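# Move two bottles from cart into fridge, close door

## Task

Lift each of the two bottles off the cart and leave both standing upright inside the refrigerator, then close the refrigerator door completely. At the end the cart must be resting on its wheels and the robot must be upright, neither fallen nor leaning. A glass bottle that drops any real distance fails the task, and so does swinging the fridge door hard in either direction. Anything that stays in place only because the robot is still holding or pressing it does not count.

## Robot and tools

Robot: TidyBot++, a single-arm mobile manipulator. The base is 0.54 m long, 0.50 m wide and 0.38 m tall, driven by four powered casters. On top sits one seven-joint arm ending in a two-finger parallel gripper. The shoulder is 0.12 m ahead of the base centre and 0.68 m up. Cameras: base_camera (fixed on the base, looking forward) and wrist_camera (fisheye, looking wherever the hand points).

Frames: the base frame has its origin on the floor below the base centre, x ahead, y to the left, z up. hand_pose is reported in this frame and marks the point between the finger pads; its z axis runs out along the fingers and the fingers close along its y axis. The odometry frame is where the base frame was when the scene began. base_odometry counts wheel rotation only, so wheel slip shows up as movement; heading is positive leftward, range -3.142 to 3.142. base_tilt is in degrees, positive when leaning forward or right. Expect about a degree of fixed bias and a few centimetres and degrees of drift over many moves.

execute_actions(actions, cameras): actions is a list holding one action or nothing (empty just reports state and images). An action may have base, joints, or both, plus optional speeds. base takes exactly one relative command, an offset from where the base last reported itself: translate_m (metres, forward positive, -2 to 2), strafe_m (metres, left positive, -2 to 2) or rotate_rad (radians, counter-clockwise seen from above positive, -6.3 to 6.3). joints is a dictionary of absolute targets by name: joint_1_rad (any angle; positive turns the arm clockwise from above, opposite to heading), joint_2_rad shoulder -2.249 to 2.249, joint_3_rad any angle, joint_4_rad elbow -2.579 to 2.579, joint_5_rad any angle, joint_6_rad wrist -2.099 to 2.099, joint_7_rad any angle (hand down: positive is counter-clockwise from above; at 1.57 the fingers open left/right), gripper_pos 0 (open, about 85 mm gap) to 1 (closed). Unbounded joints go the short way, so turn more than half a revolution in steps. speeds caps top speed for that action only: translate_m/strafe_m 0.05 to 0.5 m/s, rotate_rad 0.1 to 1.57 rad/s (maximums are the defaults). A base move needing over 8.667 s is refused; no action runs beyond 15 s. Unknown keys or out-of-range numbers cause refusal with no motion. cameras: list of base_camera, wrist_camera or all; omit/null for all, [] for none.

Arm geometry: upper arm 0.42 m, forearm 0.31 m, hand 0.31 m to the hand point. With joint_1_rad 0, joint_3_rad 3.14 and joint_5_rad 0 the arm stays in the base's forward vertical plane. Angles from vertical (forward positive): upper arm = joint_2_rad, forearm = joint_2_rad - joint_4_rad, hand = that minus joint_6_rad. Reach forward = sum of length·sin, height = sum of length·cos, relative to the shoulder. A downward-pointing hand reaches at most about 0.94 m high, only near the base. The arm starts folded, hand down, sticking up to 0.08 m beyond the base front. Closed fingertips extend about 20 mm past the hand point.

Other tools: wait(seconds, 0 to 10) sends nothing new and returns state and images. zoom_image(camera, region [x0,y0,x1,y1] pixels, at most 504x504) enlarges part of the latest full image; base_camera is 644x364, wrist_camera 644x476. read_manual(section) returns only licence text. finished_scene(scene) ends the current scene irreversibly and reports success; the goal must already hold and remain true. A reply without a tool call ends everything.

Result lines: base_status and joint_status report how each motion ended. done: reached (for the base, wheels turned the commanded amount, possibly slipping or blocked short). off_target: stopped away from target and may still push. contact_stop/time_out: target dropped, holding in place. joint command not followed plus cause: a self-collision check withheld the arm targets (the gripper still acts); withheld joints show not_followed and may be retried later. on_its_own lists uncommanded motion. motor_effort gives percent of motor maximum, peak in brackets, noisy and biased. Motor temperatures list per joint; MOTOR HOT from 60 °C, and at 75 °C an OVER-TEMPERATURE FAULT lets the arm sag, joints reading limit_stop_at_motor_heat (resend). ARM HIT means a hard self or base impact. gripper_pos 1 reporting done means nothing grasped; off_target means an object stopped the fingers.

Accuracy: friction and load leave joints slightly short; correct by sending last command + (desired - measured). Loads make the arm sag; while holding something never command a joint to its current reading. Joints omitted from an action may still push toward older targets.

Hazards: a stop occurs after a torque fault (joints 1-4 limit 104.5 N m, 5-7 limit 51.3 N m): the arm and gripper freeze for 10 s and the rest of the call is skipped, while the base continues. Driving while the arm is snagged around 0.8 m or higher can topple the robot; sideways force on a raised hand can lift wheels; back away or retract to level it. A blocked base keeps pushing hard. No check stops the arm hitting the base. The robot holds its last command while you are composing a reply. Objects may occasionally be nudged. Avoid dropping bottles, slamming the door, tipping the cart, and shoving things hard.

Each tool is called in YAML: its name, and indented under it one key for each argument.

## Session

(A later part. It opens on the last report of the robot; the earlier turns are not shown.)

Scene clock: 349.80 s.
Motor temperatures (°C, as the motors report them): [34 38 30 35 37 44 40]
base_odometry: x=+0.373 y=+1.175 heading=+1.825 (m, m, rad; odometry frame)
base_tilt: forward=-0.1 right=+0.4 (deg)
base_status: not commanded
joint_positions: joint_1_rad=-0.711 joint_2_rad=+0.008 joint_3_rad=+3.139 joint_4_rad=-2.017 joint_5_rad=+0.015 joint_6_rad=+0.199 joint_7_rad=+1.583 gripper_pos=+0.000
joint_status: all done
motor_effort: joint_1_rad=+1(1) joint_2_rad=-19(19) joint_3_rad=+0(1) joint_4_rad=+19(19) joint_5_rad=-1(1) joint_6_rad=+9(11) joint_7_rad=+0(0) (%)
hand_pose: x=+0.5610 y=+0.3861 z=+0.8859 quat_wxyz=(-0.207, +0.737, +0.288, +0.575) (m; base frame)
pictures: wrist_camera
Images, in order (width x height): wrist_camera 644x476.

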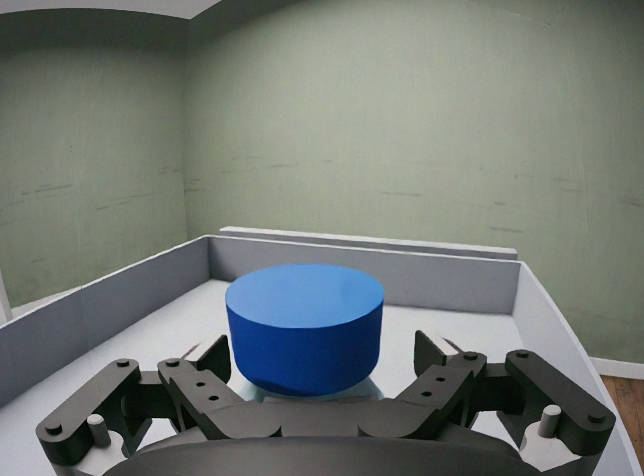

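Good enough; close.

execute_actions:
  actions:
    - {"joints":{"gripper_pos":1}}
  cameras: ["wrist_camera"]

execute_actions:
  actions:
    - {"joints":{"joint_4_rad":-1.75,"joint_6_rad":-0.03}}

Scene clock: 354.10 s.
Motor temperatures (°C, as the motors report them): [34 38 30 35 37 44 40]
base_odometry: x=+0.373 y=+1.174 heading=+1.825 (m, m, rad; odometry frame)
base_tilt: forward=-0.1 right=+0.4 (deg)
base_status: not commanded
joint_positions: joint_1_rad=-0.711 joint_2_rad=+0.008 joint_3_rad=+3.139 joint_4_rad=-2.016 joint_5_rad=+0.015 joint_6_rad=+0.212 joint_7_rad=+1.583 gripper_pos=+0.439
joint_status: gripper_pos off_target (ended at +0.439, target +1.000)
motor_effort: joint_1_rad=+1(3) joint_2_rad=-17(24) joint_3_rad=+1(2) joint_4_rad=+18(23) joint_5_rad=-1(0) joint_6_rad=+9(12) joint_7_rad=+1(1) (%)
hand_pose: x=+0.5623 y=+0.3867 z=+0.8905 quat_wxyz=(-0.209, +0.733, +0.286, +0.580) (m; base frame)
pictures: wrist_camera
Images, in order (width x height): wrist_camera 644x476.

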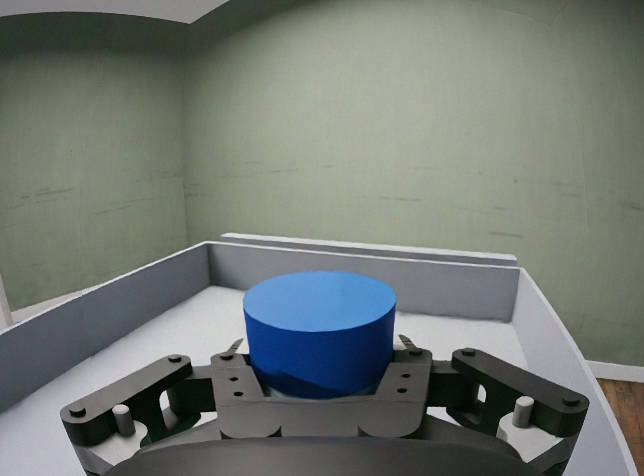

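Scene clock: 355.53 s.
Motor temperatures (°C, as the motors report them): [34 38 30 35 37 44 40]
base_odometry: x=+0.373 y=+1.174 heading=+1.825 (m, m, rad; odometry frame)
base_tilt: forward=-0.1 right=+0.4 (deg)
base_status: not commanded
joint_positions: joint_1_rad=-0.711 joint_2_rad=+0.037 joint_3_rad=+3.139 joint_4_rad=-1.778 joint_5_rad=+0.015 joint_6_rad=-0.027 joint_7_rad=+1.583 gripper_pos=+0.439
joint_status: all done
motor_effort: joint_1_rad=+0(1) joint_2_rad=-26(26) joint_3_rad=+0(0) joint_4_rad=+25(25) joint_5_rad=-1(1) joint_6_rad=+13(14) joint_7_rad=+0(1) (%)
hand_pose: x=+0.5874 y=+0.4069 z=+0.9430 quat_wxyz=(-0.203, +0.742, +0.288, +0.570) (m; base frame)
pictures: base_camera, wrist_camera
Images, in order (width x height): base_camera 644x364, wrist_camera 644x476.

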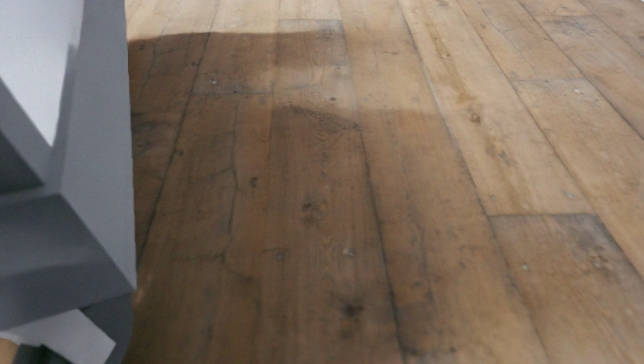

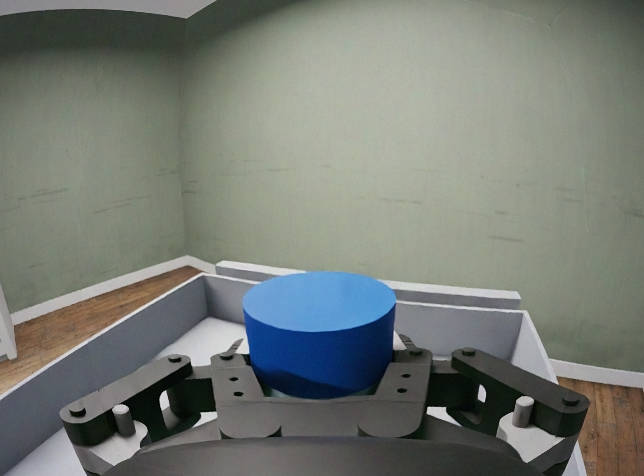

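execute_actions:
  actions:
    - {"joints":{"joint_2_rad":-0.11,"joint_4_rad":-1.38,"joint_6_rad":-0.55}}
  cameras: []

execute_actions:
  actions:
    - {"base":{"translate_m":-0.58},"speeds":{"translate_m":0.25}}

Scene clock: 361.80 s.
Motor temperatures (°C, as the motors report them): [34 38 30 35 37 44 40]
base_odometry: x=+0.373 y=+1.174 heading=+1.825 (m, m, rad; odometry frame)
base_tilt: forward=-0.1 right=+0.4 (deg)
base_status: not commanded
joint_positions: joint_1_rad=-0.711 joint_2_rad=-0.087 joint_3_rad=+3.139 joint_4_rad=-1.406 joint_5_rad=+0.015 joint_6_rad=-0.546 joint_7_rad=+1.583 gripper_pos=+0.439
joint_status: all done
motor_effort: joint_1_rad=+0(1) joint_2_rad=-21(28) joint_3_rad=+0(0) joint_4_rad=+24(26) joint_5_rad=-1(1) joint_6_rad=+13(13) joint_7_rad=+0(1) (%)
hand_pose: x=+0.5474 y=+0.3694 z=+1.0894 quat_wxyz=(-0.198, +0.750, +0.288, +0.562) (m; base frame)
pictures: none
No camera images: the call's "cameras" was empty. Leave "cameras" out to get every camera's image.

Scene clock: 365.00 s.
Motor temperatures (°C, as the motors report them): [34 38 30 35 37 44 40]
base_odometry: x=+0.519 y=+0.613 heading=+1.825 (m, m, rad; odometry frame)
base_tilt: forward=-0.1 right=+0.4 (deg)
base_status: done
joint_positions: joint_1_rad=-0.707 joint_2_rad=-0.089 joint_3_rad=+3.139 joint_4_rad=-1.406 joint_5_rad=+0.015 joint_6_rad=-0.551 joint_7_rad=+1.583 gripper_pos=+0.439
joint_status: not commanded
motor_effort: joint_1_rad=+1(2) joint_2_rad=-20(24) joint_3_rad=+0(2) joint_4_rad=+24(26) joint_5_rad=-1(0) joint_6_rad=+13(13) joint_7_rad=+0(0) (%)
hand_pose: x=+0.5478 y=+0.3673 z=+1.0889 quat_wxyz=(-0.197, +0.751, +0.287, +0.561) (m; base frame)
pictures: base_camera, wrist_camera
Images, in order (width x height): base_camera 644x364, wrist_camera 644x476.

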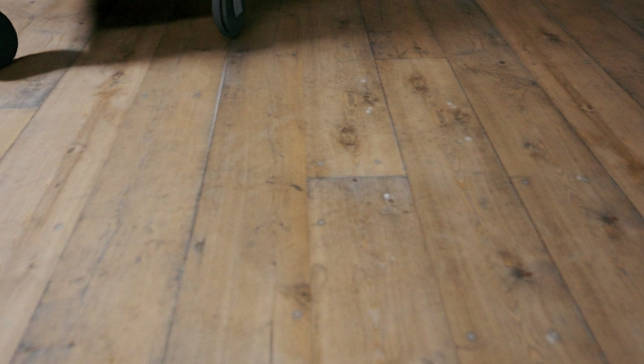

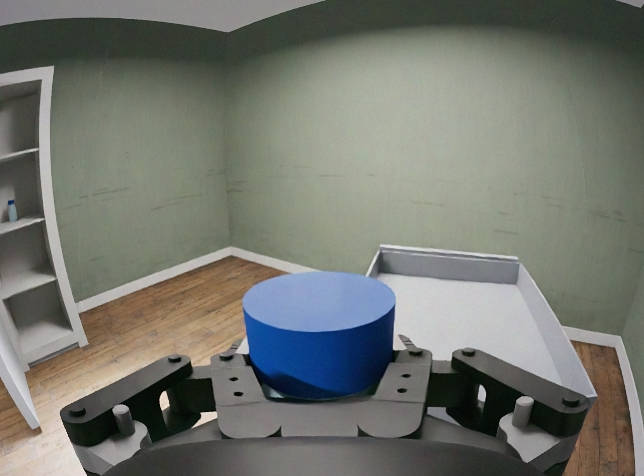

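execute_actions:
  actions:
    - {"base":{"rotate_rad":1.572},"joints":{"joint_1_rad":0.0},"speeds":{"rotate_rad":0.6}}

Scene clock: 372.17 s.
Motor temperatures (°C, as the motors report them): [34 38 30 35 37 44 40]
base_odometry: x=+0.519 y=+0.613 heading=-2.886 (m, m, rad; odometry frame)
base_tilt: forward=-0.1 right=+0.4 (deg)
base_status: done
joint_positions: joint_1_rad=-0.017 joint_2_rad=-0.089 joint_3_rad=+3.138 joint_4_rad=-1.406 joint_5_rad=+0.015 joint_6_rad=-0.551 joint_7_rad=+1.583 gripper_pos=+0.439
joint_status: all done
motor_effort: joint_1_rad=+1(2) joint_2_rad=-21(21) joint_3_rad=+0(3) joint_4_rad=+24(25) joint_5_rad=-1(0) joint_6_rad=+13(14) joint_7_rad=+0(0) (%)
hand_pose: x=+0.6835 y=+0.0109 z=+1.0888 quat_wxyz=(+0.005, +0.804, +0.016, +0.595) (m; base frame)
pictures: base_camera, wrist_camera
Images, in order (width x height): base_camera 644x364, wrist_camera 644x476.

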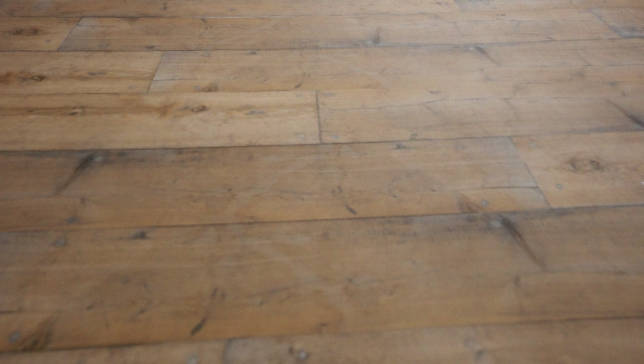

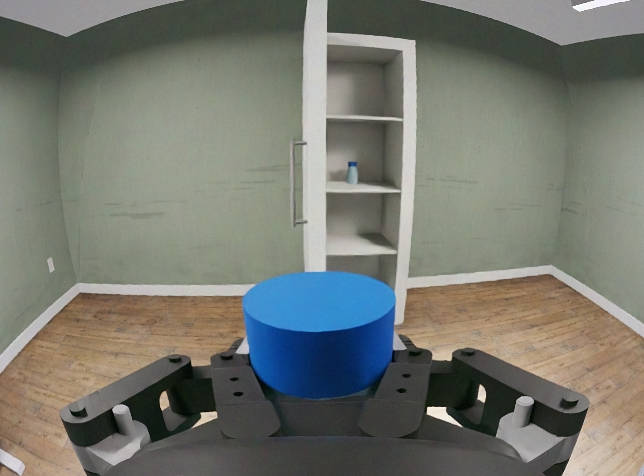

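execute_actions:
  actions:
    - {"base":{"translate_m":0.9},"speeds":{"translate_m":0.3}}
  cameras: []

execute_actions:
  actions:
    - {"base":{"strafe_m":-0.39},"speeds":{"strafe_m":0.2}}

Scene clock: 380.47 s.
Motor temperatures (°C, as the motors report them): [34 38 30 35 37 44 40]
base_odometry: x=-0.351 y=+0.384 heading=-2.885 (m, m, rad; odometry frame)
base_tilt: forward=-0.1 right=+0.4 (deg)
base_status: done
joint_positions: joint_1_rad=-0.017 joint_2_rad=-0.086 joint_3_rad=+3.138 joint_4_rad=-1.405 joint_5_rad=+0.015 joint_6_rad=-0.552 joint_7_rad=+1.583 gripper_pos=+0.439
joint_status: not commanded
motor_effort: joint_1_rad=+1(0) joint_2_rad=-21(24) joint_3_rad=+0(1) joint_4_rad=+25(26) joint_5_rad=-1(1) joint_6_rad=+13(14) joint_7_rad=+0(0) (%)
hand_pose: x=+0.6844 y=+0.0109 z=+1.0872 quat_wxyz=(+0.005, +0.805, +0.016, +0.593) (m; base frame)
pictures: none
No camera images: the call's "cameras" was empty. Leave "cameras" out to get every camera's image.

Scene clock: 383.20 s.
Motor temperatures (°C, as the motors report them): [34 38 30 35 37 44 40]
base_odometry: x=-0.450 y=+0.762 heading=-2.885 (m, m, rad; odometry frame)
base_tilt: forward=-0.1 right=+0.4 (deg)
base_status: done
joint_positions: joint_1_rad=-0.014 joint_2_rad=-0.086 joint_3_rad=+3.138 joint_4_rad=-1.405 joint_5_rad=+0.015 joint_6_rad=-0.553 joint_7_rad=+1.583 gripper_pos=+0.439
joint_status: not commanded
motor_effort: joint_1_rad=+1(4) joint_2_rad=-21(21) joint_3_rad=+0(4) joint_4_rad=+24(25) joint_5_rad=-1(0) joint_6_rad=+13(13) joint_7_rad=+0(0) (%)
hand_pose: x=+0.6844 y=+0.0090 z=+1.0870 quat_wxyz=(+0.006, +0.805, +0.015, +0.593) (m; base frame)
pictures: base_camera, wrist_camera
Images, in order (width x height): base_camera 644x364, wrist_camera 644x476.

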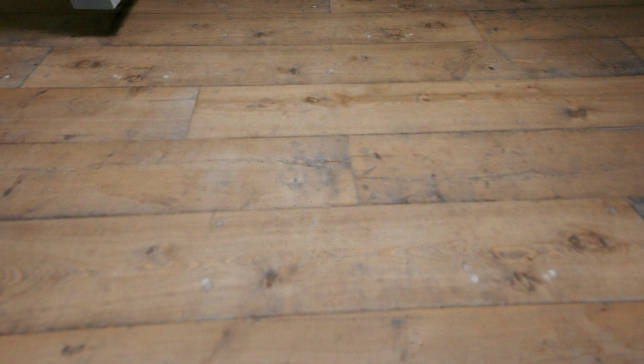

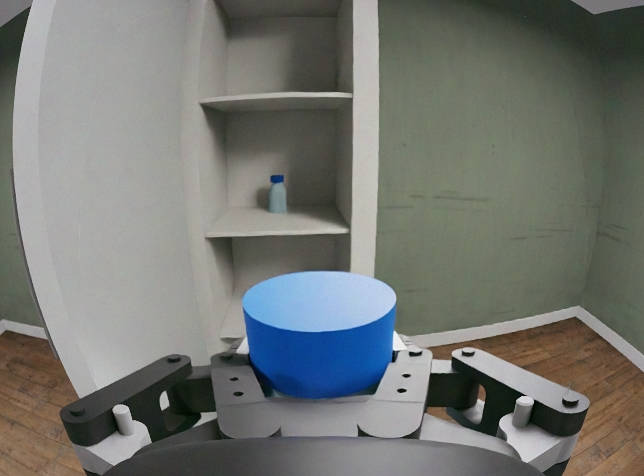

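execute_actions:
  actions:
    - {"base":{"strafe_m":0.1},"speeds":{"strafe_m":0.15}}
  cameras: []

execute_actions:
  actions:
    - {"base":{"translate_m":0.6},"speeds":{"translate_m":0.25}}

Scene clock: 390.20 s.
Motor temperatures (°C, as the motors report them): [34 38 30 35 37 44 40]
base_odometry: x=-0.425 y=+0.665 heading=-2.885 (m, m, rad; odometry frame)
base_tilt: forward=-0.1 right=+0.4 (deg)
base_status: done
joint_positions: joint_1_rad=-0.012 joint_2_rad=-0.086 joint_3_rad=+3.138 joint_4_rad=-1.405 joint_5_rad=+0.015 joint_6_rad=-0.553 joint_7_rad=+1.583 gripper_pos=+0.439
joint_status: not commanded
motor_effort: joint_1_rad=+0(3) joint_2_rad=-20(23) joint_3_rad=+0(2) joint_4_rad=+25(25) joint_5_rad=-1(0) joint_6_rad=+13(14) joint_7_rad=+0(0) (%)
hand_pose: x=+0.6844 y=+0.0080 z=+1.0870 quat_wxyz=(+0.006, +0.805, +0.014, +0.593) (m; base frame)
pictures: none
No camera images: the call's "cameras" was empty. Leave "cameras" out to get every camera's image.

Scene clock: 393.47 s.
Motor temperatures (°C, as the motors report them): [34 38 30 35 37 44 40]
base_odometry: x=-1.006 y=+0.513 heading=-2.885 (m, m, rad; odometry frame)
base_tilt: forward=-0.1 right=+0.4 (deg)
base_status: done
joint_positions: joint_1_rad=-0.012 joint_2_rad=-0.085 joint_3_rad=+3.138 joint_4_rad=-1.405 joint_5_rad=+0.015 joint_6_rad=-0.553 joint_7_rad=+1.583 gripper_pos=+0.439
joint_status: not commanded
motor_effort: joint_1_rad=+1(1) joint_2_rad=-22(24) joint_3_rad=+0(0) joint_4_rad=+25(26) joint_5_rad=-1(1) joint_6_rad=+13(14) joint_7_rad=+0(0) (%)
hand_pose: x=+0.6847 y=+0.0080 z=+1.0863 quat_wxyz=(+0.006, +0.805, +0.014, +0.592) (m; base frame)
pictures: base_camera, wrist_camera
Images, in order (width x height): base_camera 644x364, wrist_camera 644x476.

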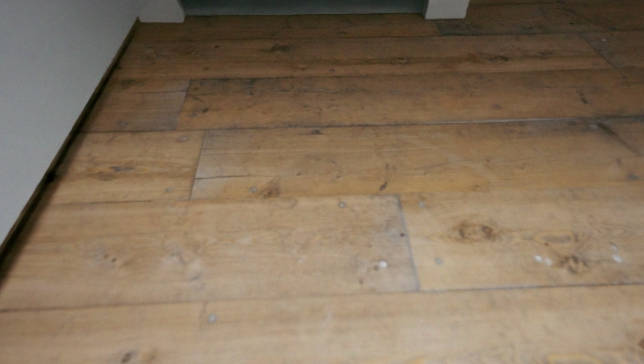

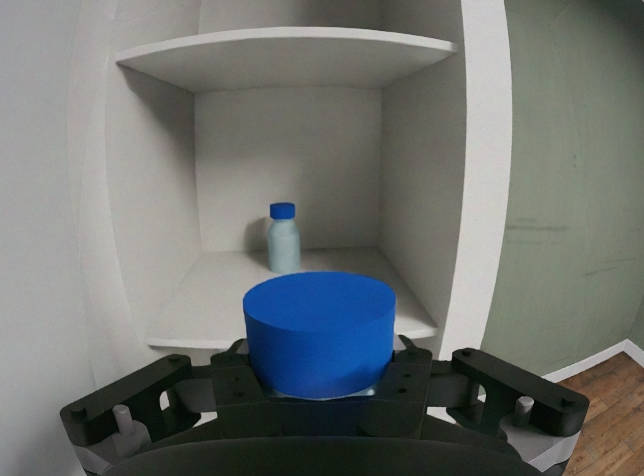

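execute_actions:
  actions:
    - {"base":{"translate_m":0.5},"joints":{"joint_1_rad":0.17},"speeds":{"translate_m":0.15}}

Scene clock: 403.30 s.
Motor temperatures (°C, as the motors report them): [34 38 30 35 37 44 40]
base_odometry: x=-1.490 y=+0.386 heading=-2.885 (m, m, rad; odometry frame)
base_tilt: forward=-0.1 right=+0.4 (deg)
base_status: done
joint_positions: joint_1_rad=+0.156 joint_2_rad=-0.085 joint_3_rad=+3.139 joint_4_rad=-1.405 joint_5_rad=+0.015 joint_6_rad=-0.554 joint_7_rad=+1.583 gripper_pos=+0.439
joint_status: all done
motor_effort: joint_1_rad=+0(1) joint_2_rad=-21(24) joint_3_rad=+0(2) joint_4_rad=+25(25) joint_5_rad=-1(0) joint_6_rad=+13(13) joint_7_rad=+0(0) (%)
hand_pose: x=+0.6780 y=-0.0877 z=+1.0861 quat_wxyz=(+0.056, +0.804, -0.054, +0.590) (m; base frame)
pictures: base_camera, wrist_camera
Images, in order (width x height): base_camera 644x364, wrist_camera 644x476.

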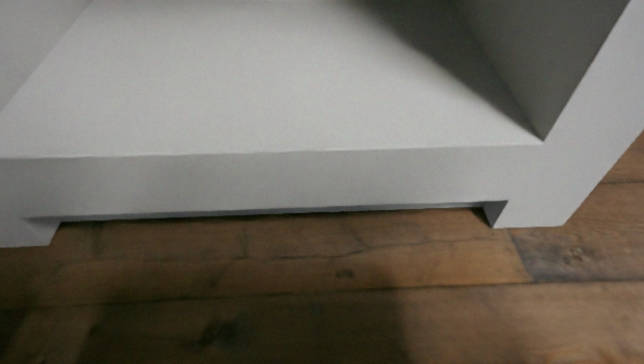

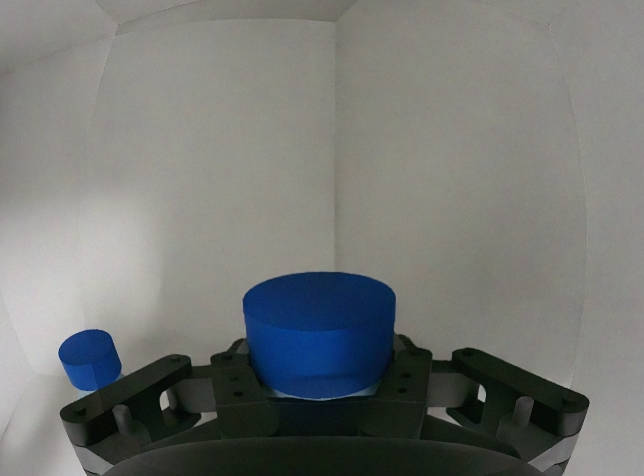

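execute_actions:
  actions:
    - {"joints":{"joint_2_rad":-0.15,"joint_4_rad":-1.64,"joint_6_rad":-0.28}}
  cameras: []

execute_actions:
  actions:
    - {"joints":{"joint_4_rad":-1.71,"joint_6_rad":-0.21}}

Scene clock: 409.17 s.
Motor temperatures (°C, as the motors report them): [34 38 30 35 37 44 40]
base_odometry: x=-1.490 y=+0.386 heading=-2.885 (m, m, rad; odometry frame)
base_tilt: forward=-0.1 right=+0.5 (deg)
base_status: not commanded
joint_positions: joint_1_rad=+0.156 joint_2_rad=-0.109 joint_3_rad=+3.139 joint_4_rad=-1.658 joint_5_rad=+0.015 joint_6_rad=-0.336 joint_7_rad=+1.583 gripper_pos=+0.439
joint_status: joint_2_rad off_target (ended at -0.109, target -0.150); the others done
motor_effort: joint_1_rad=+0(1) joint_2_rad=-20(22) joint_3_rad=+0(0) joint_4_rad=+25(26) joint_5_rad=-1(1) joint_6_rad=+13(13) joint_7_rad=+0(0) (%)
hand_pose: x=+0.6769 y=-0.0865 z=+1.0108 quat_wxyz=(+0.055, +0.807, -0.053, +0.585) (m; base frame)
pictures: none
No camera images: the call's "cameras" was empty. Leave "cameras" out to get every camera's image.

Scene clock: 409.97 s.
Motor temperatures (°C, as the motors report them): [34 38 30 35 37 44 40]
base_odometry: x=-1.490 y=+0.386 heading=-2.885 (m, m, rad; odometry frame)
base_tilt: forward=-0.1 right=+0.3 (deg)
base_status: not commanded
joint_positions: joint_1_rad=+0.156 joint_2_rad=-0.118 joint_3_rad=+3.139 joint_4_rad=-1.716 joint_5_rad=+0.015 joint_6_rad=-0.257 joint_7_rad=+1.583 gripper_pos=+0.439
joint_status: all done
motor_effort: joint_1_rad=+1(1) joint_2_rad=-19(20) joint_3_rad=+0(0) joint_4_rad=+24(25) joint_5_rad=-1(1) joint_6_rad=+12(13) joint_7_rad=+0(0) (%)
hand_pose: x=+0.6760 y=-0.0860 z=+1.0036 quat_wxyz=(+0.056, +0.799, -0.052, +0.597) (m; base frame)
pictures: base_camera, wrist_camera
Images, in order (width x height): base_camera 644x364, wrist_camera 644x476.

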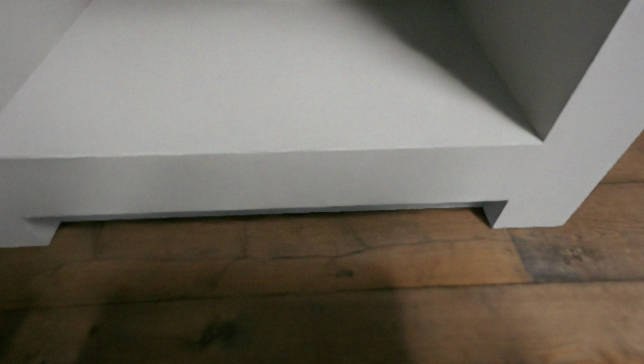

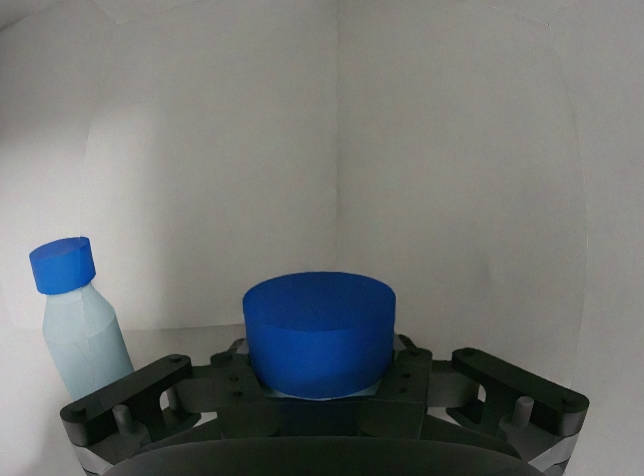

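execute_actions:
  actions:
    - {"joints":{"joint_4_rad":-1.77,"joint_6_rad":-0.2}}
  cameras: []

Scene clock: 413.37 s.
Motor temperatures (°C, as the motors report them): [34 38 30 35 37 44 40]
base_odometry: x=-1.490 y=+0.386 heading=-2.885 (m, m, rad; odometry frame)
base_tilt: forward=-0.1 right=+0.4 (deg)
base_status: not commanded
joint_positions: joint_1_rad=+0.156 joint_2_rad=-0.136 joint_3_rad=+3.139 joint_4_rad=-1.752 joint_5_rad=+0.015 joint_6_rad=-0.220 joint_7_rad=+1.583 gripper_pos=+0.439
joint_status: all done
motor_effort: joint_1_rad=+0(1) joint_2_rad=-15(19) joint_3_rad=+0(1) joint_4_rad=+19(24) joint_5_rad=-1(1) joint_6_rad=+8(11) joint_7_rad=+0(0) (%)
hand_pose: x=+0.6700 y=-0.0849 z=+1.0028 quat_wxyz=(+0.056, +0.793, -0.051, +0.605) (m; base frame)
pictures: none
No camera images: the call's "cameras" was empty. Leave "cameras" out to get every camera's image.

Contact.

execute_actions:
  actions:
    - {"joints":{"gripper_pos":0}}
  cameras: []

execute_actions:
  actions:
    - {"base":{"translate_m":-0.4},"speeds":{"translate_m":0.12}}

Scene clock: 418.93 s.
Motor temperatures (°C, as the motors report them): [34 38 30 35 37 44 40]
base_odometry: x=-1.490 y=+0.386 heading=-2.885 (m, m, rad; odometry frame)
base_tilt: forward=-0.2 right=+0.3 (deg)
base_status: not commanded
joint_positions: joint_1_rad=+0.156 joint_2_rad=-0.136 joint_3_rad=+3.139 joint_4_rad=-1.759 joint_5_rad=+0.015 joint_6_rad=-0.220 joint_7_rad=+1.583 gripper_pos=+0.000
joint_status: all done
motor_effort: joint_1_rad=+1(0) joint_2_rad=-16(16) joint_3_rad=+0(0) joint_4_rad=+20(20) joint_5_rad=-1(1) joint_6_rad=+10(10) joint_7_rad=+0(0) (%)
hand_pose: x=+0.6693 y=-0.0848 z=+0.9983 quat_wxyz=(+0.056, +0.795, -0.051, +0.602) (m; base frame)
pictures: none
No camera images: the call's "cameras" was empty. Leave "cameras" out to get every camera's image.

Scene clock: 422.87 s.
Motor temperatures (°C, as the motors report them): [34 38 30 35 37 44 40]
base_odometry: x=-1.103 y=+0.488 heading=-2.885 (m, m, rad; odometry frame)
base_tilt: forward=-0.1 right=+0.4 (deg)
base_status: done
joint_positions: joint_1_rad=+0.156 joint_2_rad=-0.144 joint_3_rad=+3.139 joint_4_rad=-1.760 joint_5_rad=+0.015 joint_6_rad=-0.220 joint_7_rad=+1.583 gripper_pos=+0.000
joint_status: not commanded
motor_effort: joint_1_rad=+0(1) joint_2_rad=-16(20) joint_3_rad=+0(1) joint_4_rad=+20(21) joint_5_rad=-1(1) joint_6_rad=+9(10) joint_7_rad=+0(0) (%)
hand_pose: x=+0.6664 y=-0.0844 z=+1.0027 quat_wxyz=(+0.056, +0.793, -0.051, +0.605) (m; base frame)
pictures: base_camera, wrist_camera
Images, in order (width x height): base_camera 644x364, wrist_camera 644x476.

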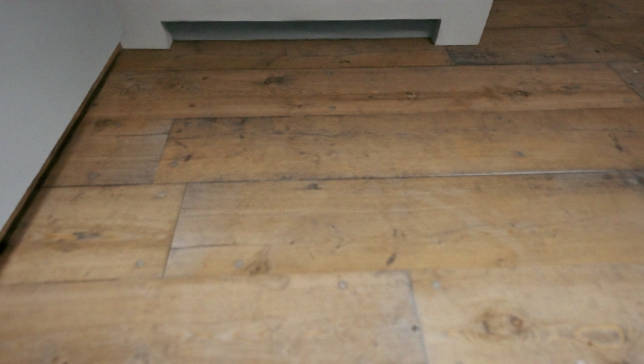

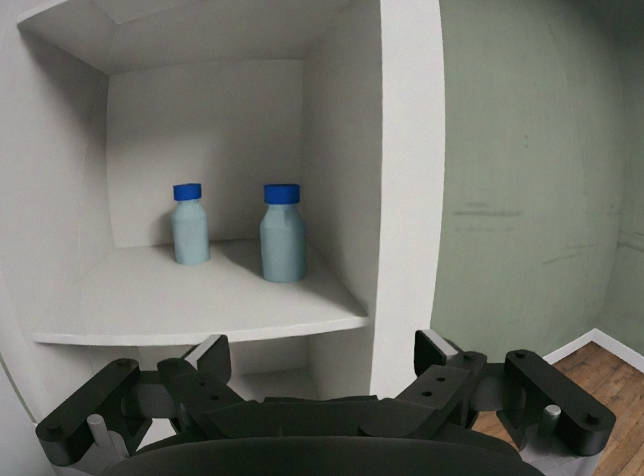

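execute_actions:
  actions:
    - {"base":{"translate_m":-0.85},"joints":{"joint_1_rad":-0.02,"joint_2_rad":-0.1,"joint_4_rad":-1.83,"joint_6_rad":0.16},"speeds":{"translate_m":0.35}}
  cameras: []

execute_actions:
  actions:
    - {"base":{"strafe_m":0.49},"speeds":{"strafe_m":0.3}}

Scene clock: 433.80 s.
Motor temperatures (°C, as the motors report them): [34 38 30 35 37 44 40]
base_odometry: x=-0.281 y=+0.704 heading=-2.885 (m, m, rad; odometry frame)
base_tilt: forward=-0.1 right=+0.4 (deg)
base_status: done
joint_positions: joint_1_rad=-0.003 joint_2_rad=-0.110 joint_3_rad=+3.139 joint_4_rad=-1.820 joint_5_rad=+0.015 joint_6_rad=+0.134 joint_7_rad=+1.583 gripper_pos=+0.000
joint_status: all done
motor_effort: joint_1_rad=+0(0) joint_2_rad=-16(19) joint_3_rad=+0(1) joint_4_rad=+20(21) joint_5_rad=-1(1) joint_6_rad=+9(10) joint_7_rad=+0(0) (%)
hand_pose: x=+0.6955 y=+0.0051 z=+1.0547 quat_wxyz=(+0.007, +0.709, +0.012, +0.705) (m; base frame)
pictures: none
No camera images: the call's "cameras" was empty. Leave "cameras" out to get every camera's image.

Scene clock: 436.40 s.
Motor temperatures (°C, as the motors report them): [34 38 30 35 37 44 40]
base_odometry: x=-0.156 y=+0.230 heading=-2.885 (m, m, rad; odometry frame)
base_tilt: forward=-0.1 right=+0.3 (deg)
base_status: done
joint_positions: joint_1_rad=-0.004 joint_2_rad=-0.110 joint_3_rad=+3.140 joint_4_rad=-1.820 joint_5_rad=+0.015 joint_6_rad=+0.134 joint_7_rad=+1.583 gripper_pos=+0.000
joint_status: not commanded
motor_effort: joint_1_rad=+0(2) joint_2_rad=-16(18) joint_3_rad=+0(2) joint_4_rad=+20(21) joint_5_rad=-1(1) joint_6_rad=+9(10) joint_7_rad=+0(0) (%)
hand_pose: x=+0.6955 y=+0.0058 z=+1.0544 quat_wxyz=(+0.007, +0.709, +0.013, +0.705) (m; base frame)
pictures: base_camera, wrist_camera
Images, in order (width x height): base_camera 644x364, wrist_camera 644x476.

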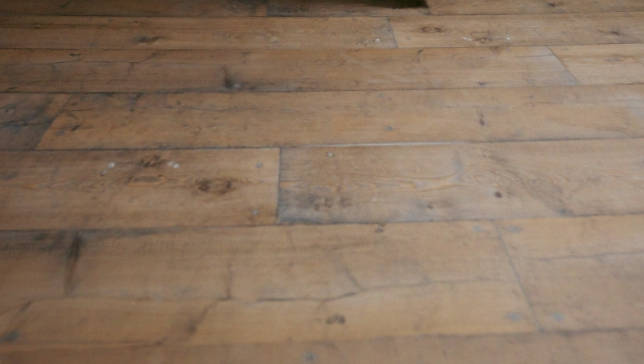

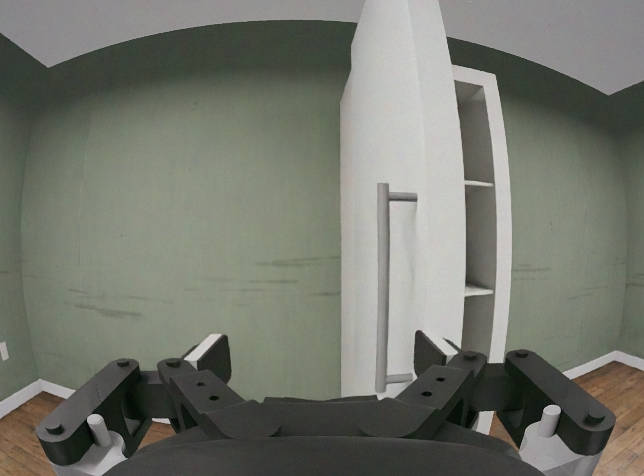

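execute_actions:
  actions:
    - {"base":{"strafe_m":-0.07},"speeds":{"strafe_m":0.15}}
  cameras: []

execute_actions:
  actions:
    - {"base":{"translate_m":0.25},"speeds":{"translate_m":0.15}}
  cameras: ["wrist_camera"]

Scene clock: 441.77 s.
Motor temperatures (°C, as the motors report them): [34 38 30 35 37 44 40]
base_odometry: x=-0.174 y=+0.297 heading=-2.885 (m, m, rad; odometry frame)
base_tilt: forward=-0.1 right=+0.3 (deg)
base_status: done
joint_positions: joint_1_rad=-0.005 joint_2_rad=-0.110 joint_3_rad=+3.140 joint_4_rad=-1.820 joint_5_rad=+0.015 joint_6_rad=+0.134 joint_7_rad=+1.583 gripper_pos=+0.000
joint_status: not commanded
motor_effort: joint_1_rad=+1(2) joint_2_rad=-16(18) joint_3_rad=+0(2) joint_4_rad=+20(21) joint_5_rad=-1(1) joint_6_rad=+9(10) joint_7_rad=+0(0) (%)
hand_pose: x=+0.6955 y=+0.0064 z=+1.0544 quat_wxyz=(+0.006, +0.709, +0.013, +0.705) (m; base frame)
pictures: none
No camera images: the call's "cameras" was empty. Leave "cameras" out to get every camera's image.

Scene clock: 444.10 s.
Motor temperatures (°C, as the motors report them): [34 38 30 35 37 44 40]
base_odometry: x=-0.416 y=+0.234 heading=-2.885 (m, m, rad; odometry frame)
base_tilt: forward=-0.1 right=+0.4 (deg)
base_status: done
joint_positions: joint_1_rad=-0.005 joint_2_rad=-0.105 joint_3_rad=+3.140 joint_4_rad=-1.822 joint_5_rad=+0.015 joint_6_rad=+0.135 joint_7_rad=+1.583 gripper_pos=+0.000
joint_status: not commanded
motor_effort: joint_1_rad=+0(0) joint_2_rad=-16(20) joint_3_rad=+0(1) joint_4_rad=+21(22) joint_5_rad=-1(1) joint_6_rad=+10(10) joint_7_rad=+0(0) (%)
hand_pose: x=+0.6973 y=+0.0064 z=+1.0509 quat_wxyz=(+0.006, +0.711, +0.013, +0.703) (m; base frame)
pictures: wrist_camera
Images, in order (width x height): wrist_camera 644x476.

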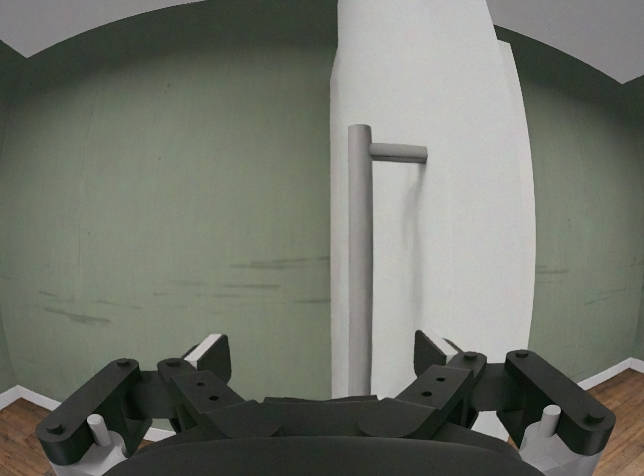

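execute_actions:
  actions:
    - {"base":{"translate_m":0.13},"speeds":{"translate_m":0.07}}
  cameras: ["wrist_camera"]

Scene clock: 451.50 s.
Motor temperatures (°C, as the motors report them): [34 38 30 35 37 44 40]
base_odometry: x=-0.541 y=+0.200 heading=-2.884 (m, m, rad; odometry frame)
base_tilt: forward=-0.1 right=+0.3 (deg)
base_status: done
joint_positions: joint_1_rad=-0.005 joint_2_rad=-0.103 joint_3_rad=+3.140 joint_4_rad=-1.822 joint_5_rad=+0.015 joint_6_rad=+0.135 joint_7_rad=+1.583 gripper_pos=+0.000
joint_status: not commanded
motor_effort: joint_1_rad=+0(1) joint_2_rad=-17(20) joint_3_rad=+0(1) joint_4_rad=+20(21) joint_5_rad=-1(1) joint_6_rad=+10(10) joint_7_rad=+0(0) (%)
hand_pose: x=+0.6979 y=+0.0064 z=+1.0499 quat_wxyz=(+0.006, +0.712, +0.013, +0.702) (m; base frame)
pictures: wrist_camera
Images, in order (width x height): wrist_camera 644x476.

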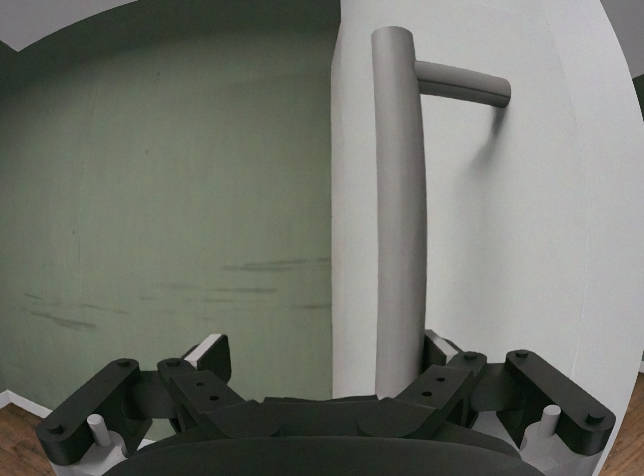

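execute_actions:
  actions:
    - {"joints":{"gripper_pos":1}}
  cameras: ["wrist_camera"]

execute_actions:
  actions:
    - {"base":{"strafe_m":-0.25},"speeds":{"strafe_m":0.06}}

Scene clock: 459.83 s.
Motor temperatures (°C, as the motors report them): [34 38 30 35 37 44 40]
base_odometry: x=-0.541 y=+0.200 heading=-2.885 (m, m, rad; odometry frame)
base_tilt: forward=-0.1 right=+0.3 (deg)
base_status: not commanded
joint_positions: joint_1_rad=+0.010 joint_2_rad=-0.103 joint_3_rad=+3.176 joint_4_rad=-1.822 joint_5_rad=+0.015 joint_6_rad=+0.135 joint_7_rad=+1.583 gripper_pos=+0.816
joint_status: gripper_pos off_target (ended at +0.816, target +1.000)
motor_effort: joint_1_rad=-5(10) joint_2_rad=-14(18) joint_3_rad=-6(10) joint_4_rad=+20(22) joint_5_rad=+1(0) joint_6_rad=+9(12) joint_7_rad=+1(1) (%)
hand_pose: x=+0.6977 y=-0.0247 z=+1.0499 quat_wxyz=(+0.023, +0.712, -0.006, +0.702) (m; base frame)
pictures: wrist_camera
Images, in order (width x height): wrist_camera 644x476.

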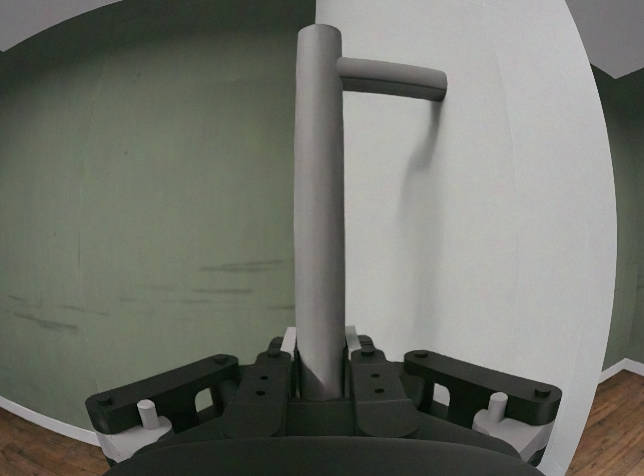

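Scene clock: 464.53 s.
Motor temperatures (°C, as the motors report them): [34 38 30 35 37 44 40]
base_odometry: x=-0.605 y=+0.442 heading=-2.884 (m, m, rad; odometry frame)
base_tilt: forward=-0.1 right=+0.4 (deg)
base_status: done
joint_positions: joint_1_rad=-0.030 joint_2_rad=-0.068 joint_3_rad=+3.126 joint_4_rad=-1.802 joint_5_rad=+0.015 joint_6_rad=+0.161 joint_7_rad=+1.583 gripper_pos=+0.816
joint_status: not commanded
motor_effort: joint_1_rad=+5(9) joint_2_rad=-22(29) joint_3_rad=+4(7) joint_4_rad=+15(22) joint_5_rad=+0(0) joint_6_rad=+6(11) joint_7_rad=+2(1) (%)
hand_pose: x=+0.7110 y=+0.0295 z=+1.0502 quat_wxyz=(-0.007, +0.707, +0.027, +0.707) (m; base frame)
pictures: base_camera, wrist_camera
Images, in order (width x height): base_camera 644x364, wrist_camera 644x476.

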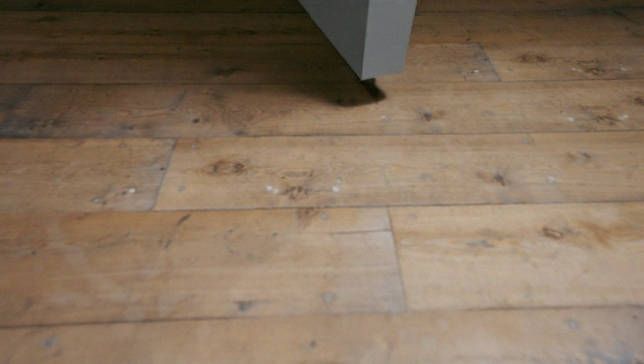

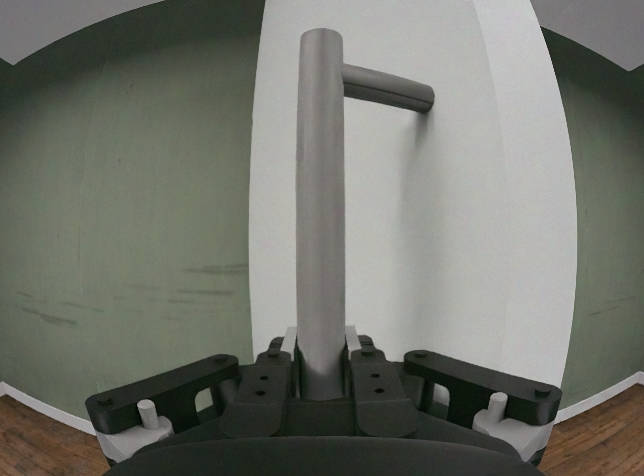

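Follow the arc.

execute_actions:
  actions:
    - {"base":{"translate_m":0.06},"speeds":{"translate_m":0.06}}
  cameras: []

execute_actions:
  actions:
    - {"base":{"strafe_m":-0.17},"speeds":{"strafe_m":0.06}}
  cameras: []

execute_actions:
  actions:
    - {"base":{"translate_m":0.13},"speeds":{"translate_m":0.06}}
  cameras: []

execute_actions:
  actions:
    - {"base":{"translate_m":0.13},"speeds":{"translate_m":0.06}}

Scene clock: 471.70 s.
Motor temperatures (°C, as the motors report them): [34 38 30 35 37 44 40]
base_odometry: x=-0.663 y=+0.427 heading=-2.884 (m, m, rad; odometry frame)
base_tilt: forward=-0.1 right=+0.4 (deg)
base_status: done
joint_positions: joint_1_rad=+0.018 joint_2_rad=-0.148 joint_3_rad=+3.189 joint_4_rad=-1.866 joint_5_rad=+0.015 joint_6_rad=+0.140 joint_7_rad=+1.583 gripper_pos=+0.816
joint_status: not commanded
motor_effort: joint_1_rad=-7(12) joint_2_rad=-7(24) joint_3_rad=-7(13) joint_4_rad=+28(32) joint_5_rad=+1(1) joint_6_rad=+14(17) joint_7_rad=+1(2) (%)
hand_pose: x=+0.6786 y=-0.0369 z=+1.0500 quat_wxyz=(+0.029, +0.709, -0.015, +0.704) (m; base frame)
pictures: none
No camera images: the call's "cameras" was empty. Leave "cameras" out to get every camera's image.

Scene clock: 475.03 s.
Motor temperatures (°C, as the motors report them): [34 38 30 35 37 44 40]
base_odometry: x=-0.706 y=+0.591 heading=-2.884 (m, m, rad; odometry frame)
base_tilt: forward=-0.1 right=+0.4 (deg)
base_status: done
joint_positions: joint_1_rad=-0.055 joint_2_rad=-0.062 joint_3_rad=+3.099 joint_4_rad=-1.797 joint_5_rad=+0.015 joint_6_rad=+0.165 joint_7_rad=+1.580 gripper_pos=+0.816
joint_status: not commanded
motor_effort: joint_1_rad=+9(13) joint_2_rad=-25(29) joint_3_rad=+8(11) joint_4_rad=+13(28) joint_5_rad=-1(0) joint_6_rad=+6(14) joint_7_rad=+2(2) (%)
hand_pose: x=+0.7107 y=+0.0611 z=+1.0504 quat_wxyz=(-0.026, +0.705, +0.045, +0.707) (m; base frame)
pictures: none
No camera images: the call's "cameras" was empty. Leave "cameras" out to get every camera's image.

Scene clock: 477.70 s.
Motor temperatures (°C, as the motors report them): [34 38 30 35 37 44 40]
base_odometry: x=-0.832 y=+0.558 heading=-2.884 (m, m, rad; odometry frame)
base_tilt: forward=-0.1 right=+0.4 (deg)
base_status: done
joint_positions: joint_1_rad=+0.046 joint_2_rad=-0.113 joint_3_rad=+3.218 joint_4_rad=-1.845 joint_5_rad=+0.015 joint_6_rad=+0.165 joint_7_rad=+1.580 gripper_pos=+0.816
joint_status: not commanded
motor_effort: joint_1_rad=-12(17) joint_2_rad=-11(27) joint_3_rad=-13(18) joint_4_rad=+23(26) joint_5_rad=+1(1) joint_6_rad=+12(13) joint_7_rad=+1(2) (%)
hand_pose: x=+0.6899 y=-0.0713 z=+1.0503 quat_wxyz=(+0.048, +0.705, -0.037, +0.707) (m; base frame)
pictures: none
No camera images: the call's "cameras" was empty. Leave "cameras" out to get every camera's image.

Scene clock: 480.37 s.
Motor temperatures (°C, as the motors report them): [34 38 30 35 37 44 40]
base_odometry: x=-0.958 y=+0.526 heading=-2.885 (m, m, rad; odometry frame)
base_tilt: forward=-0.1 right=+0.5 (deg)
base_status: done
joint_positions: joint_1_rad=+0.111 joint_2_rad=-0.124 joint_3_rad=+3.292 joint_4_rad=-1.852 joint_5_rad=+0.015 joint_6_rad=+0.159 joint_7_rad=+1.580 gripper_pos=+0.835
joint_status: not commanded
motor_effort: joint_1_rad=-27(30) joint_2_rad=-11(16) joint_3_rad=-28(31) joint_4_rad=+24(28) joint_5_rad=+1(2) joint_6_rad=+12(15) joint_7_rad=-2(1) (%)
hand_pose: x=+0.6704 y=-0.1519 z=+1.0503 quat_wxyz=(+0.093, +0.701, -0.089, +0.701) (m; base frame)
pictures: base_camera, wrist_camera
Images, in order (width x height): base_camera 644x364, wrist_camera 644x476.

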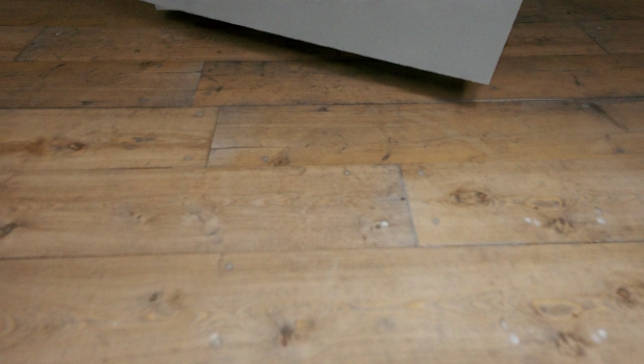

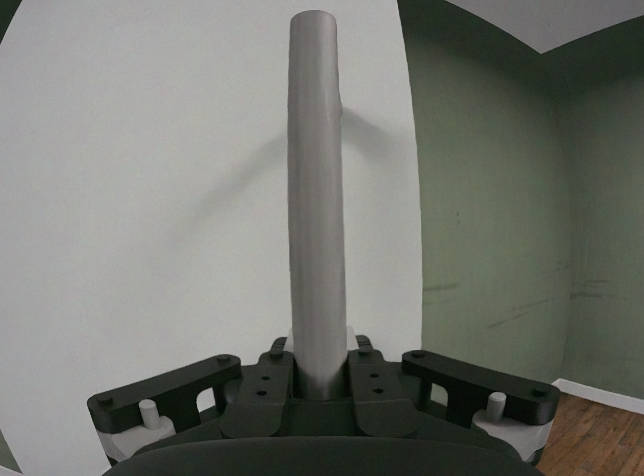

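execute_actions:
  actions:
    - {"base":{"strafe_m":-0.2},"speeds":{"strafe_m":0.06}}
  cameras: []

execute_actions:
  actions:
    - {"base":{"translate_m":0.15},"speeds":{"translate_m":0.05}}

Scene clock: 487.97 s.
Motor temperatures (°C, as the motors report them): [34 38 30 35 37 44 40]
base_odometry: x=-1.009 y=+0.719 heading=-2.885 (m, m, rad; odometry frame)
base_tilt: forward=-0.1 right=+0.4 (deg)
base_status: done
joint_positions: joint_1_rad=-0.042 joint_2_rad=-0.098 joint_3_rad=+3.110 joint_4_rad=-1.828 joint_5_rad=+0.015 joint_6_rad=+0.159 joint_7_rad=+1.579 gripper_pos=+0.835
joint_status: not commanded
motor_effort: joint_1_rad=+7(27) joint_2_rad=-20(21) joint_3_rad=+6(28) joint_4_rad=+18(24) joint_5_rad=+0(2) joint_6_rad=+8(12) joint_7_rad=+2(2) (%)
hand_pose: x=+0.6974 y=+0.0457 z=+1.0503 quat_wxyz=(-0.017, +0.706, +0.036, +0.707) (m; base frame)
pictures: none
No camera images: the call's "cameras" was empty. Leave "cameras" out to get every camera's image.

Scene clock: 491.43 s.
Motor temperatures (°C, as the motors report them): [34 38 30 35 37 44 40]
base_odometry: x=-1.154 y=+0.681 heading=-2.885 (m, m, rad; odometry frame)
base_tilt: forward=-0.1 right=+0.4 (deg)
base_status: done
joint_positions: joint_1_rad=-0.008 joint_2_rad=-0.099 joint_3_rad=+3.162 joint_4_rad=-1.830 joint_5_rad=+0.015 joint_6_rad=+0.159 joint_7_rad=+1.573 gripper_pos=+0.835
joint_status: not commanded
motor_effort: joint_1_rad=-5(6) joint_2_rad=-17(21) joint_3_rad=-6(8) joint_4_rad=+21(23) joint_5_rad=+2(2) joint_6_rad=+10(12) joint_7_rad=+3(3) (%)
hand_pose: x=+0.6993 y=-0.0055 z=+1.0503 quat_wxyz=(+0.009, +0.707, +0.002, +0.707) (m; base frame)
pictures: base_camera, wrist_camera
Images, in order (width x height): base_camera 644x364, wrist_camera 644x476.

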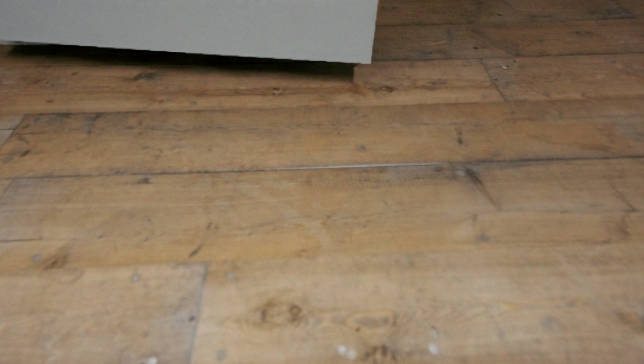

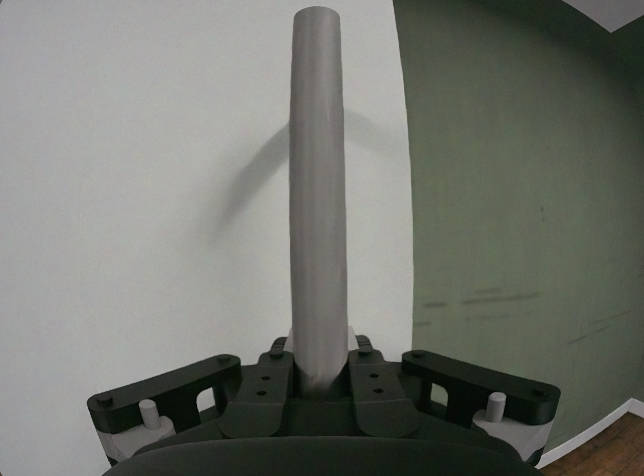

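Nearly closed; ~0.1 more.

execute_actions:
  actions:
    - {"base":{"translate_m":0.11},"speeds":{"translate_m":0.05}}

Scene clock: 496.90 s.
Motor temperatures (°C, as the motors report them): [34 38 30 35 37 44 40]
base_odometry: x=-1.260 y=+0.653 heading=-2.885 (m, m, rad; odometry frame)
base_tilt: forward=-0.1 right=+0.4 (deg)
base_status: done
joint_positions: joint_1_rad=+0.002 joint_2_rad=-0.158 joint_3_rad=+3.171 joint_4_rad=-1.878 joint_5_rad=+0.015 joint_6_rad=+0.148 joint_7_rad=+1.573 gripper_pos=+0.835
joint_status: not commanded
motor_effort: joint_1_rad=-7(10) joint_2_rad=-5(16) joint_3_rad=-8(10) joint_4_rad=+30(31) joint_5_rad=+1(2) joint_6_rad=+16(16) joint_7_rad=+1(3) (%)
hand_pose: x=+0.6752 y=-0.0169 z=+1.0501 quat_wxyz=(+0.015, +0.708, -0.006, +0.706) (m; base frame)
pictures: base_camera, wrist_camera
Images, in order (width x height): base_camera 644x364, wrist_camera 644x476.

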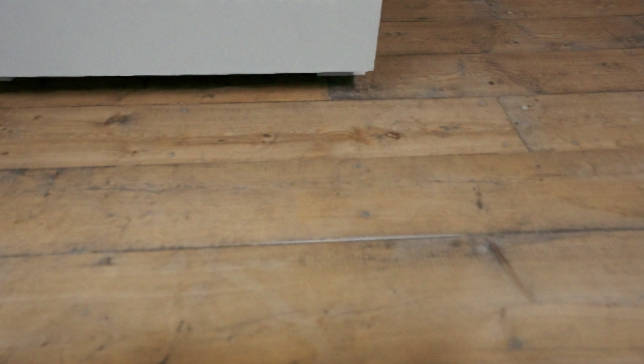

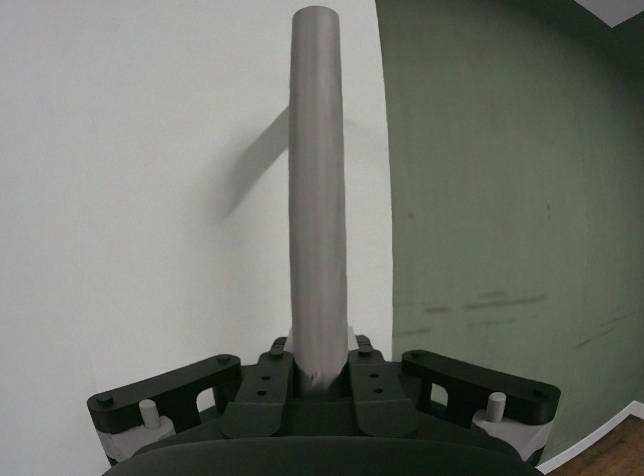

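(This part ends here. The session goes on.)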